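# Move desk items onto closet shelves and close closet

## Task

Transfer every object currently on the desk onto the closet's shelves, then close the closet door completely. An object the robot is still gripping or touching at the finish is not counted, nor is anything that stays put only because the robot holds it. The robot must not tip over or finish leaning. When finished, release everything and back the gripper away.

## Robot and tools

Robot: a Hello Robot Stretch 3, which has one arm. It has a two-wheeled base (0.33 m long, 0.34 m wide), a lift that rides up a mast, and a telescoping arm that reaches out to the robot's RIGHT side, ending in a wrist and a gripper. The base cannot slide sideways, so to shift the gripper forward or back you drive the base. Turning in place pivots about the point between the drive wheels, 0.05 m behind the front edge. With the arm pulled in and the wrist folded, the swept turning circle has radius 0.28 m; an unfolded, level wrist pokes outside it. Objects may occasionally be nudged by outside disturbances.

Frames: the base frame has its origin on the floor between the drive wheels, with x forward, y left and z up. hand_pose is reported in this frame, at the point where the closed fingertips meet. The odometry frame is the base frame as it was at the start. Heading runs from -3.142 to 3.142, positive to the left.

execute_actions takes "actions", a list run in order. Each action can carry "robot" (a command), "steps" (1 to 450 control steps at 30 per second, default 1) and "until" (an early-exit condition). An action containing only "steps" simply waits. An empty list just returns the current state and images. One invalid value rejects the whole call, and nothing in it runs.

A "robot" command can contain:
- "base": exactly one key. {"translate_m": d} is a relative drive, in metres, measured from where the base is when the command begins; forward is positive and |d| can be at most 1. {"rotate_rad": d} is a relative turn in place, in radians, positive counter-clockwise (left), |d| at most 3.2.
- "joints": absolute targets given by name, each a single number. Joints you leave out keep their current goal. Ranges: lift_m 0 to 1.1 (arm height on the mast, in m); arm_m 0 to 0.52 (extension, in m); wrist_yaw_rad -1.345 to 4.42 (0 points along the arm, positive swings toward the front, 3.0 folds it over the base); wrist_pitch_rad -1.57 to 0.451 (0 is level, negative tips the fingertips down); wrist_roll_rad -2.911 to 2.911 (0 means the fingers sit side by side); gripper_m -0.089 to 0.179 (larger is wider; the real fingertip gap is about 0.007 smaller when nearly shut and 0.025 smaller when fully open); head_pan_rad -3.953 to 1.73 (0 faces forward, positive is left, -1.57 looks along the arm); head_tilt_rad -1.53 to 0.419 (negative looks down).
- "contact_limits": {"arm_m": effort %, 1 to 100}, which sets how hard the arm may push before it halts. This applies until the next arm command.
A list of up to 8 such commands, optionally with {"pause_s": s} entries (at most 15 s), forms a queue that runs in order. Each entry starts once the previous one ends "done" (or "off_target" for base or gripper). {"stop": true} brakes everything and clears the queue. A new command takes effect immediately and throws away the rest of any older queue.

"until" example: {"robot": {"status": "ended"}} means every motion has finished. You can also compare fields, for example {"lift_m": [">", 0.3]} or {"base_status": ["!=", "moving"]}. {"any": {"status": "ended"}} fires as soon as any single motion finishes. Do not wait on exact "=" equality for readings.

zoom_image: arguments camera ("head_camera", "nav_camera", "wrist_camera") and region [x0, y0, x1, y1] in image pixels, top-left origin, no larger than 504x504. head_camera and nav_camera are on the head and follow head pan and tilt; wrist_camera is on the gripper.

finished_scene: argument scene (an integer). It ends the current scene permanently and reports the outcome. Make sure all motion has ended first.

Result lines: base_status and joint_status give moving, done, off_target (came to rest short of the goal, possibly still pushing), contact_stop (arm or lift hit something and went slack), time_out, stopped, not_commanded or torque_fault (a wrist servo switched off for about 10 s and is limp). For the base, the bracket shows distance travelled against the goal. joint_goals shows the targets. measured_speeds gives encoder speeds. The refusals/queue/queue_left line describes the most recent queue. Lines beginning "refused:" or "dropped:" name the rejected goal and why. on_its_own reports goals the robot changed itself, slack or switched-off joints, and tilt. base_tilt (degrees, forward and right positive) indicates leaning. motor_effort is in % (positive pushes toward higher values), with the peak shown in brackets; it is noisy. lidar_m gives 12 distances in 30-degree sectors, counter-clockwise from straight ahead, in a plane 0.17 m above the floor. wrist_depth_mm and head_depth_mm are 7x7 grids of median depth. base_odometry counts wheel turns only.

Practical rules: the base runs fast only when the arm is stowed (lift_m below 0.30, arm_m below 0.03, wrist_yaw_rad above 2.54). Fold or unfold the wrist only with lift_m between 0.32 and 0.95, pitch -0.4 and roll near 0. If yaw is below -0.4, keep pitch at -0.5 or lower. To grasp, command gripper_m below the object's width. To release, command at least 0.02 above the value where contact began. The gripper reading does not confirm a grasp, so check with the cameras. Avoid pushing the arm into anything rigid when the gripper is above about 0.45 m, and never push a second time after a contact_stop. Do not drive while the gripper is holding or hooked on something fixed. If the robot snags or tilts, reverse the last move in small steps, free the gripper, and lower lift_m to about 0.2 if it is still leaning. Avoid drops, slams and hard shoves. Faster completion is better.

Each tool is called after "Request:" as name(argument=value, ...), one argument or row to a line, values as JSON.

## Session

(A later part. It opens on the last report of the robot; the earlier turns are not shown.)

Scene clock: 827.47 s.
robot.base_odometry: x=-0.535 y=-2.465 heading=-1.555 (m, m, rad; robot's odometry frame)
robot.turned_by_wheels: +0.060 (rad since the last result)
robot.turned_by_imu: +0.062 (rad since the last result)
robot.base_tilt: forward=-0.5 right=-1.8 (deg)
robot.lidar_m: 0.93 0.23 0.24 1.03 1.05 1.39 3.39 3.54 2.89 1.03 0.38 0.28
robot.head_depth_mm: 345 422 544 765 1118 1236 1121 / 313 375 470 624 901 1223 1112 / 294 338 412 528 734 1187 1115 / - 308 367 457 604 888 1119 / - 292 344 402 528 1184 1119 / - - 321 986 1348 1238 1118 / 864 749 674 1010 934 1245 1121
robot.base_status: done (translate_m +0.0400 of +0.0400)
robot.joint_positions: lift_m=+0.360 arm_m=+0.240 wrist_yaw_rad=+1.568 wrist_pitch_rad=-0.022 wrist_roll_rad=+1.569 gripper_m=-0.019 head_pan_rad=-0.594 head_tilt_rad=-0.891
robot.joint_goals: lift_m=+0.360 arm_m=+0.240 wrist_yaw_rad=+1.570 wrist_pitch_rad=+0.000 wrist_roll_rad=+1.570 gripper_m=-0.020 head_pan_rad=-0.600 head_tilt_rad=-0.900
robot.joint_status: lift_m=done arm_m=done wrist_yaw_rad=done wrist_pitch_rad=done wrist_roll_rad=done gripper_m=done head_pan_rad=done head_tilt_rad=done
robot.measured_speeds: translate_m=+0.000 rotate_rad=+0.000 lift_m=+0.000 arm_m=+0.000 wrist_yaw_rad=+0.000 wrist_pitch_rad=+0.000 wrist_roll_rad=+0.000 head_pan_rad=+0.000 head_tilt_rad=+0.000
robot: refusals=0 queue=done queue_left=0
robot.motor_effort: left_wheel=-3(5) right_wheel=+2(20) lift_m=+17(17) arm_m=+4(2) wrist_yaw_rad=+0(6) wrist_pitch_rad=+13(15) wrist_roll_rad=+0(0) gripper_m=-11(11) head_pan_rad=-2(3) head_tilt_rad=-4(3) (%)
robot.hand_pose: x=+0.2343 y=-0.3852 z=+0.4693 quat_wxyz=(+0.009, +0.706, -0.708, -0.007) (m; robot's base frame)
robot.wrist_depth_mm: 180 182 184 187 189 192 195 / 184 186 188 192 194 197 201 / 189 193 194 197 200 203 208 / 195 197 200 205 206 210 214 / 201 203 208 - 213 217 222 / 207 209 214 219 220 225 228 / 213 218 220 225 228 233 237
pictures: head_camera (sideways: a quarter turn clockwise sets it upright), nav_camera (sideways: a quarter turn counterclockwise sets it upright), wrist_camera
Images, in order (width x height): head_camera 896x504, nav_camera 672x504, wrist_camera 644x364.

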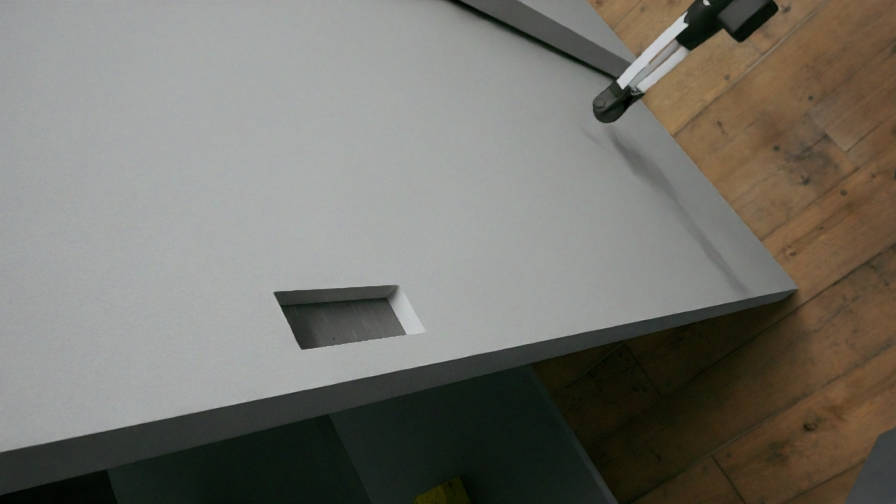

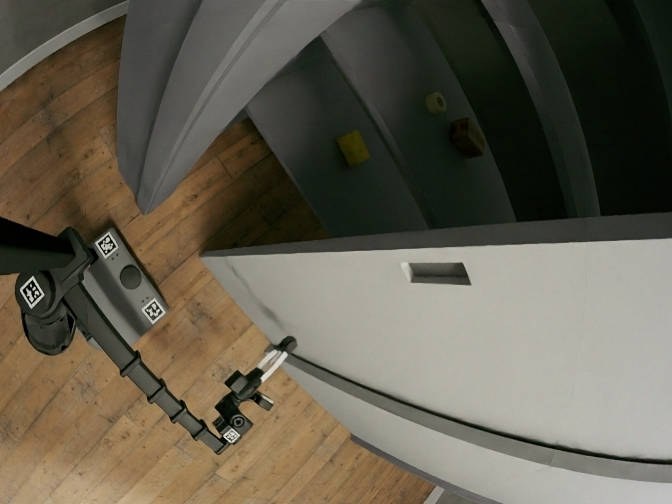

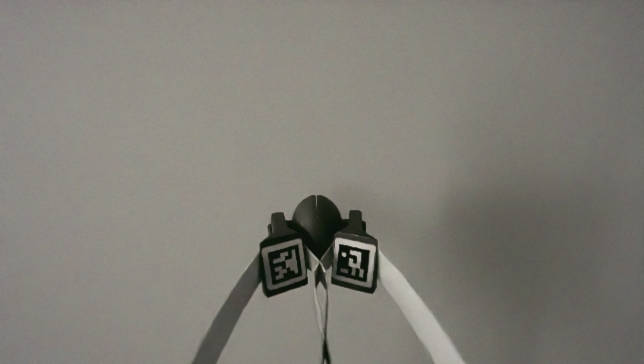

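Request:
execute_actions(
  actions=[
    {"robot":[{"joints":{"arm_m":0.225}},{"base":{"translate_m":0.05}},{"joints":{"arm_m":0.0},"contact_limits":{"arm_m":25}},{"base":{"translate_m":-0.08},"joints":{"head_pan_rad":-0.1,"head_tilt_rad":-0.8}}],"steps":300,"until":{"robot":{"status":"ended"}}},
  ],
)

Scene clock: 837.43 s.
robot.base_odometry: x=-0.536 y=-2.434 heading=-1.555 (m, m, rad; robot's odometry frame)
robot.turned_by_wheels: +0.000 (rad since the last result)
robot.turned_by_imu: -0.095 (rad since the last result)
robot.base_tilt: forward=-0.6 right=-1.8 (deg)
robot.lidar_m: 0.30 0.26 0.28 1.02 1.03 1.27 2.58 3.50 2.99 2.75 0.51 0.33
robot.head_depth_mm: - 306 363 449 587 847 1134 / - 298 349 428 551 773 1105 / - 295 337 408 518 711 1092 / - 288 325 390 489 660 1002 / - - 313 374 465 613 903 / - - 303 362 442 582 973 / - - 297 356 454 1112 606
robot.base_status: done (translate_m -0.0800 of -0.0800)
robot.joint_positions: lift_m=+0.360 arm_m=+0.000 wrist_yaw_rad=+1.543 wrist_pitch_rad=-0.022 wrist_roll_rad=+1.569 gripper_m=-0.019 head_pan_rad=-0.107 head_tilt_rad=-0.803
robot.joint_goals: lift_m=+0.360 arm_m=+0.000 wrist_yaw_rad=+1.545 wrist_pitch_rad=+0.000 wrist_roll_rad=+1.570 gripper_m=-0.020 head_pan_rad=-0.100 head_tilt_rad=-0.800
robot.joint_status: lift_m=done arm_m=done wrist_yaw_rad=done wrist_pitch_rad=done wrist_roll_rad=done gripper_m=done head_pan_rad=done head_tilt_rad=done
robot.measured_speeds: translate_m=+0.000 rotate_rad=+0.000 lift_m=+0.000 arm_m=+0.000 wrist_yaw_rad=+0.000 wrist_pitch_rad=+0.000 wrist_roll_rad=+0.000 head_pan_rad=+0.000 head_tilt_rad=+0.000
robot: refusals=0 queue=done queue_left=0
robot.on_its_own: wrist_yaw_rad is held at +1.545, not at your +1.570, by its stall guard, which is not easing now
robot.motor_effort: left_wheel=+2(26) right_wheel=-2(57) lift_m=+17(17) arm_m=-3(9) wrist_yaw_rad=+1(52) wrist_pitch_rad=+13(15) wrist_roll_rad=+0(0) gripper_m=-12(11) head_pan_rad=+2(20) head_tilt_rad=+1(8) (%)
robot.contact_limits: arm_m 25 (drawing in: default 15, maximum 25; extending or still: default 22, maximum 35)
robot.hand_pose: x=+0.2342 y=-0.1525 z=+0.4693 quat_wxyz=(+0.009, +0.697, -0.717, -0.007) (m; robot's base frame)
robot.wrist_depth_mm: 237 240 245 248 251 255 260 / 242 244 249 252 253 261 262 / 242 247 249 254 259 261 265 / 247 248 252 255 260 263 268 / 246 250 253 - 261 267 271 / 250 253 256 262 268 270 274 / 253 260 261 267 268 274 277
pictures: head_camera (sideways: a quarter turn clockwise sets it upright), nav_camera (sideways: a quarter turn counterclockwise sets it upright), wrist_camera
Images, in order (width x height): head_camera 896x504, nav_camera 672x504, wrist_camera 644x364.

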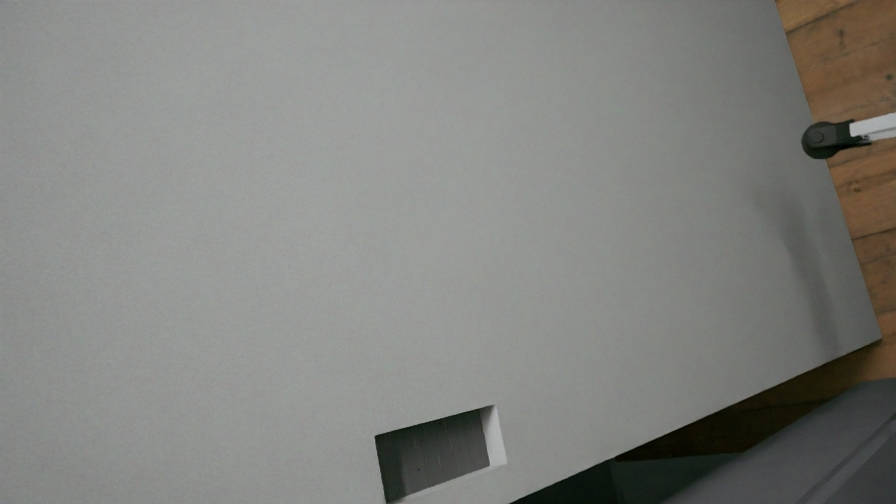

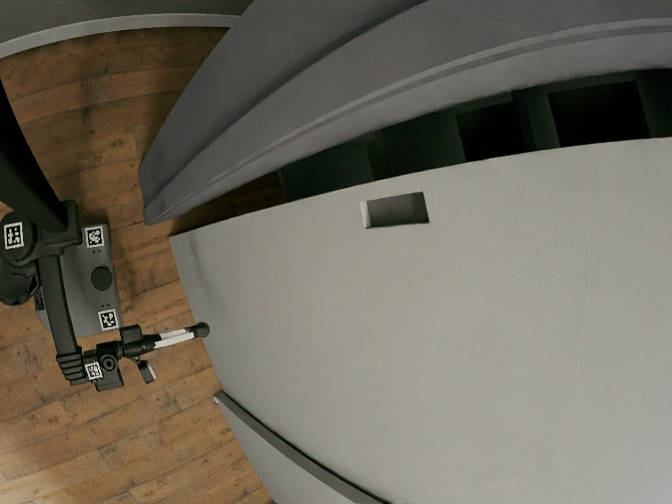

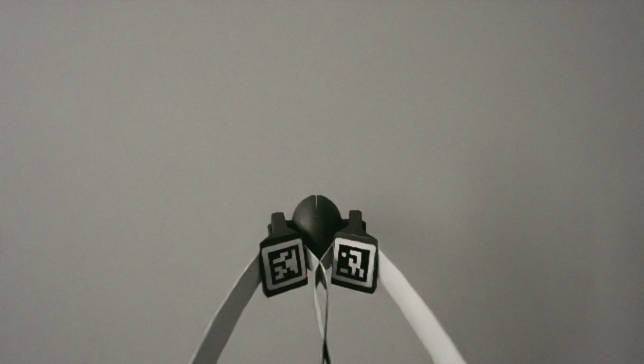

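Request:
execute_actions(
  actions=[
    {"robot":[{"base":{"rotate_rad":0.08},"joints":{"arm_m":0.17,"wrist_yaw_rad":1.57}},{"base":{"translate_m":0.09}},{"joints":{"arm_m":0.0},"contact_limits":{"arm_m":25}},{"base":{"translate_m":-0.15}}],"steps":300,"until":{"robot":{"status":"ended"}}},
  ],
)

Scene clock: 848.97 s.
robot.base_odometry: x=-0.542 y=-2.375 heading=-1.475 (m, m, rad; robot's odometry frame)
robot.turned_by_wheels: +0.080 (rad since the last result)
robot.turned_by_imu: +0.035 (rad since the last result)
robot.base_tilt: forward=-0.6 right=-1.7 (deg)
robot.lidar_m: 0.37 0.31 0.39 1.01 1.02 1.29 2.76 3.79 2.99 2.76 0.60 0.40
robot.head_depth_mm: 327 378 448 552 716 1016 1138 / 318 368 434 527 678 942 1141 / 311 357 420 508 642 878 1117 / 304 347 406 488 613 825 1100 / 297 339 394 470 585 775 1079 / 293 330 382 454 560 728 908 / 290 321 370 439 529 591 760
robot.base_status: done (translate_m -0.1500 of -0.1500)
robot.joint_positions: lift_m=+0.360 arm_m=+0.000 wrist_yaw_rad=+1.567 wrist_pitch_rad=-0.022 wrist_roll_rad=+1.569 gripper_m=-0.019 head_pan_rad=-0.107 head_tilt_rad=-0.802
robot.joint_goals: lift_m=+0.360 arm_m=+0.000 wrist_yaw_rad=+1.570 wrist_pitch_rad=+0.000 wrist_roll_rad=+1.570 gripper_m=-0.020 head_pan_rad=-0.100 head_tilt_rad=-0.800
robot.joint_status: lift_m=done arm_m=done wrist_yaw_rad=done wrist_pitch_rad=done wrist_roll_rad=done gripper_m=done head_pan_rad=done head_tilt_rad=done
robot.measured_speeds: translate_m=+0.000 rotate_rad=+0.000 lift_m=+0.000 arm_m=+0.000 wrist_yaw_rad=+0.000 wrist_pitch_rad=+0.000 wrist_roll_rad=+0.000 head_pan_rad=+0.000 head_tilt_rad=+0.000
robot: refusals=0 queue=done queue_left=0
robot.motor_effort: left_wheel=+1(21) right_wheel=-2(50) lift_m=+17(17) arm_m=-2(7) wrist_yaw_rad=+1(68) wrist_pitch_rad=+13(16) wrist_roll_rad=+0(0) gripper_m=-11(11) head_pan_rad=+2(2) head_tilt_rad=+0(1) (%)
robot.contact_limits: arm_m 25 (drawing in: default 15, maximum 25; extending or still: default 22, maximum 35)
robot.hand_pose: x=+0.2343 y=-0.1462 z=+0.4692 quat_wxyz=(+0.009, +0.706, -0.708, -0.007) (m; robot's base frame)
robot.wrist_depth_mm: 285 290 292 301 307 308 313 / 290 295 297 306 310 315 318 / 295 304 306 310 315 318 326 / 304 307 311 314 320 328 331 / 308 313 317 - 328 333 339 / 316 316 324 330 336 341 344 / 323 324 331 337 342 348 358
pictures: head_camera (sideways: a quarter turn clockwise sets it upright), nav_camera (sideways: a quarter turn counterclockwise sets it upright), wrist_camera
Images, in order (width x height): head_camera 896x504, nav_camera 672x504, wrist_camera 644x364.

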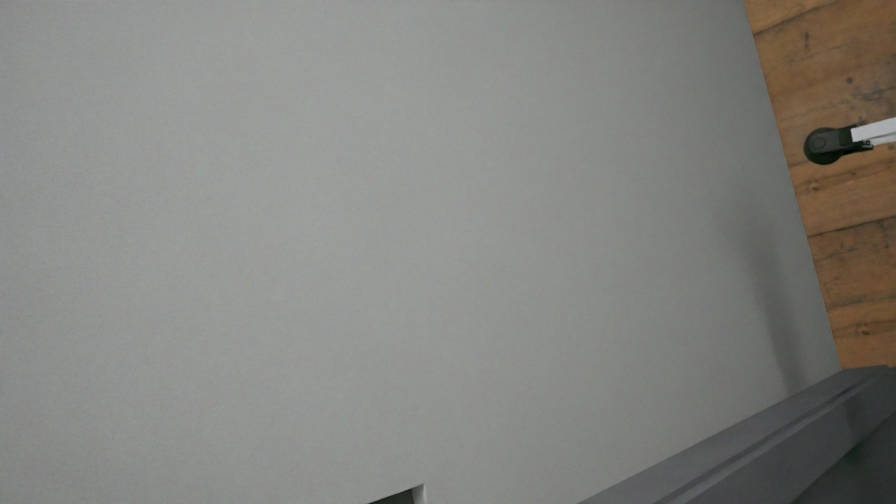

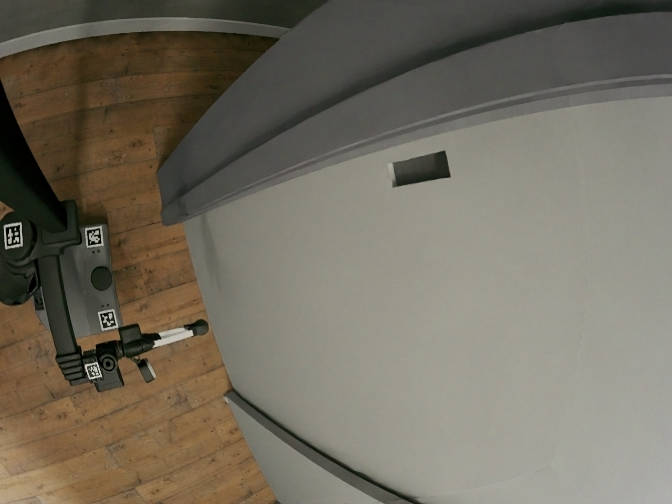

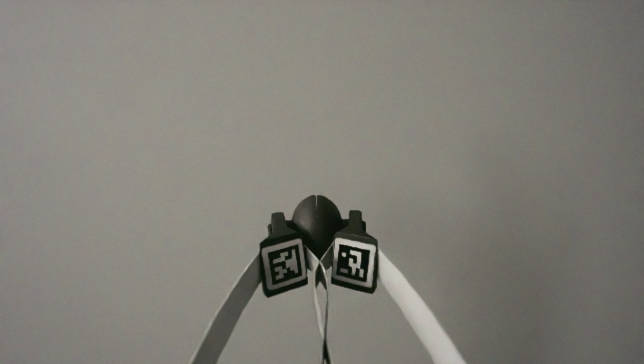

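Request:
execute_actions(
  actions=[
    {"robot":[{"base":{"translate_m":-0.5}},{"base":{"rotate_rad":-1.0}},{"base":{"translate_m":0.5},"joints":{"head_pan_rad":0.9,"head_tilt_rad":-0.3}}],"steps":450,"until":{"robot":{"status":"ended"}}},
  ],
)

Scene clock: 866.07 s.
robot.base_odometry: x=-0.982 y=-2.186 heading=-2.475 (m, m, rad; robot's odometry frame)
robot.turned_by_wheels: -1.000 (rad since the last result)
robot.turned_by_imu: -1.000 (rad since the last result)
robot.base_tilt: forward=-0.6 right=-1.7 (deg)
robot.lidar_m: 0.92 0.64 0.65 0.66 0.76 1.40 1.43 1.86 3.44 3.06 2.52 2.37
robot.head_depth_mm: 538 572 608 654 702 764 829 / 526 559 592 634 680 738 803 / 543 576 603 639 683 730 789 / 542 574 608 651 695 746 809 / 531 562 594 633 675 723 782 / 519 548 580 617 657 704 758 / 509 535 567 599 639 682 731
robot.base_status: done (translate_m +0.5000 of +0.5000)
robot.joint_positions: lift_m=+0.360 arm_m=+0.000 wrist_yaw_rad=+1.568 wrist_pitch_rad=-0.022 wrist_roll_rad=+1.569 gripper_m=-0.019 head_pan_rad=+0.893 head_tilt_rad=-0.310
robot.joint_goals: lift_m=+0.360 arm_m=+0.000 wrist_yaw_rad=+1.570 wrist_pitch_rad=+0.000 wrist_roll_rad=+1.570 gripper_m=-0.020 head_pan_rad=+0.900 head_tilt_rad=-0.300
robot.joint_status: lift_m=done arm_m=done wrist_yaw_rad=done wrist_pitch_rad=done wrist_roll_rad=done gripper_m=done head_pan_rad=done head_tilt_rad=done
robot.measured_speeds: translate_m=+0.000 rotate_rad=+0.000 lift_m=+0.000 arm_m=+0.000 wrist_yaw_rad=+0.000 wrist_pitch_rad=+0.000 wrist_roll_rad=+0.000 head_pan_rad=+0.000 head_tilt_rad=+0.000
robot: refusals=0 queue=done queue_left=0
robot.motor_effort: left_wheel=+2(8) right_wheel=-4(7) lift_m=+17(17) arm_m=-2(3) wrist_yaw_rad=+1(1) wrist_pitch_rad=+13(13) wrist_roll_rad=+0(0) gripper_m=-11(11) head_pan_rad=+2(28) head_tilt_rad=+3(23) (%)
robot.contact_limits: arm_m 25 (drawing in: default 15, maximum 25; extending or still: default 22, maximum 35)
robot.hand_pose: x=+0.2343 y=-0.1460 z=+0.4693 quat_wxyz=(+0.009, +0.706, -0.708, -0.007) (m; robot's base frame)
robot.wrist_depth_mm: - - - - - 701 507 / - - - - - 730 499 / - - - - - 708 510 / - - - - - 730 501 / 954 949 972 - 983 736 506 / 827 823 824 803 837 743 503 / 714 715 715 701 715 706 504
pictures: head_camera (sideways: a quarter turn clockwise sets it upright), nav_camera (sideways: a quarter turn counterclockwise sets it upright), wrist_camera
Images, in order (width x height): head_camera 896x504, nav_camera 672x504, wrist_camera 644x364.

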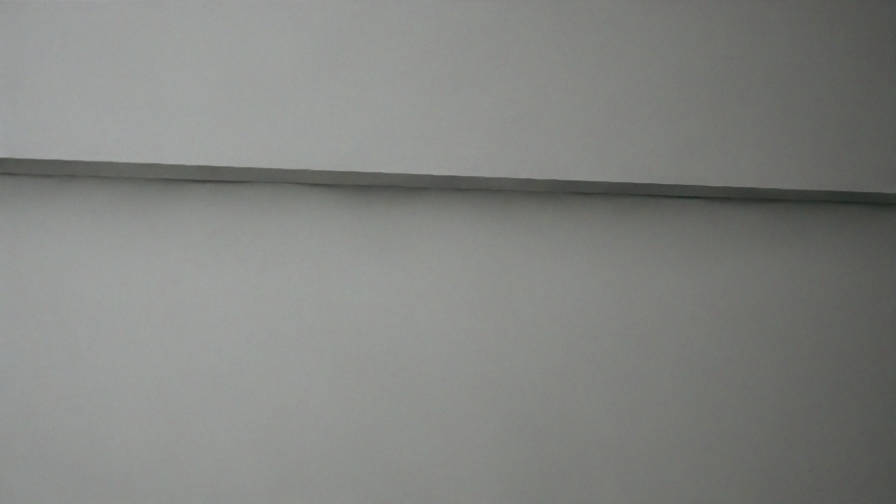

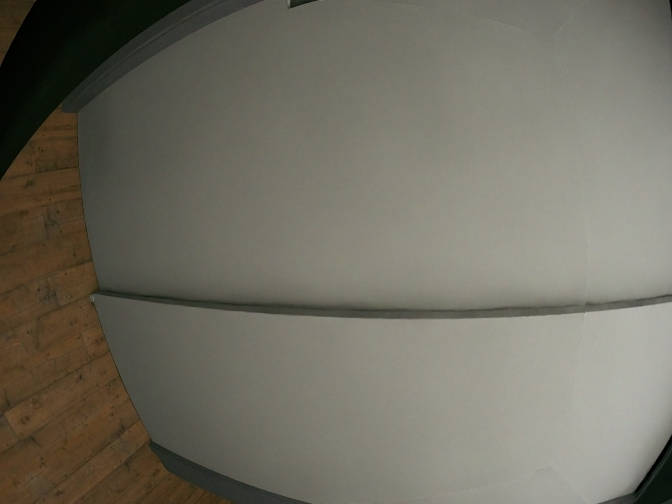

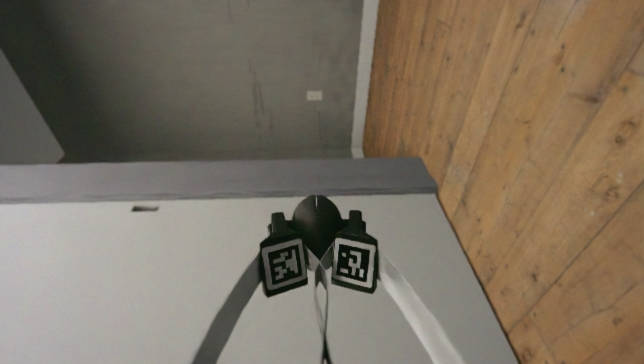

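Both sides look closed.

Request:
finished_scene(
  scene=2,
)

The scene is finished: the task was done.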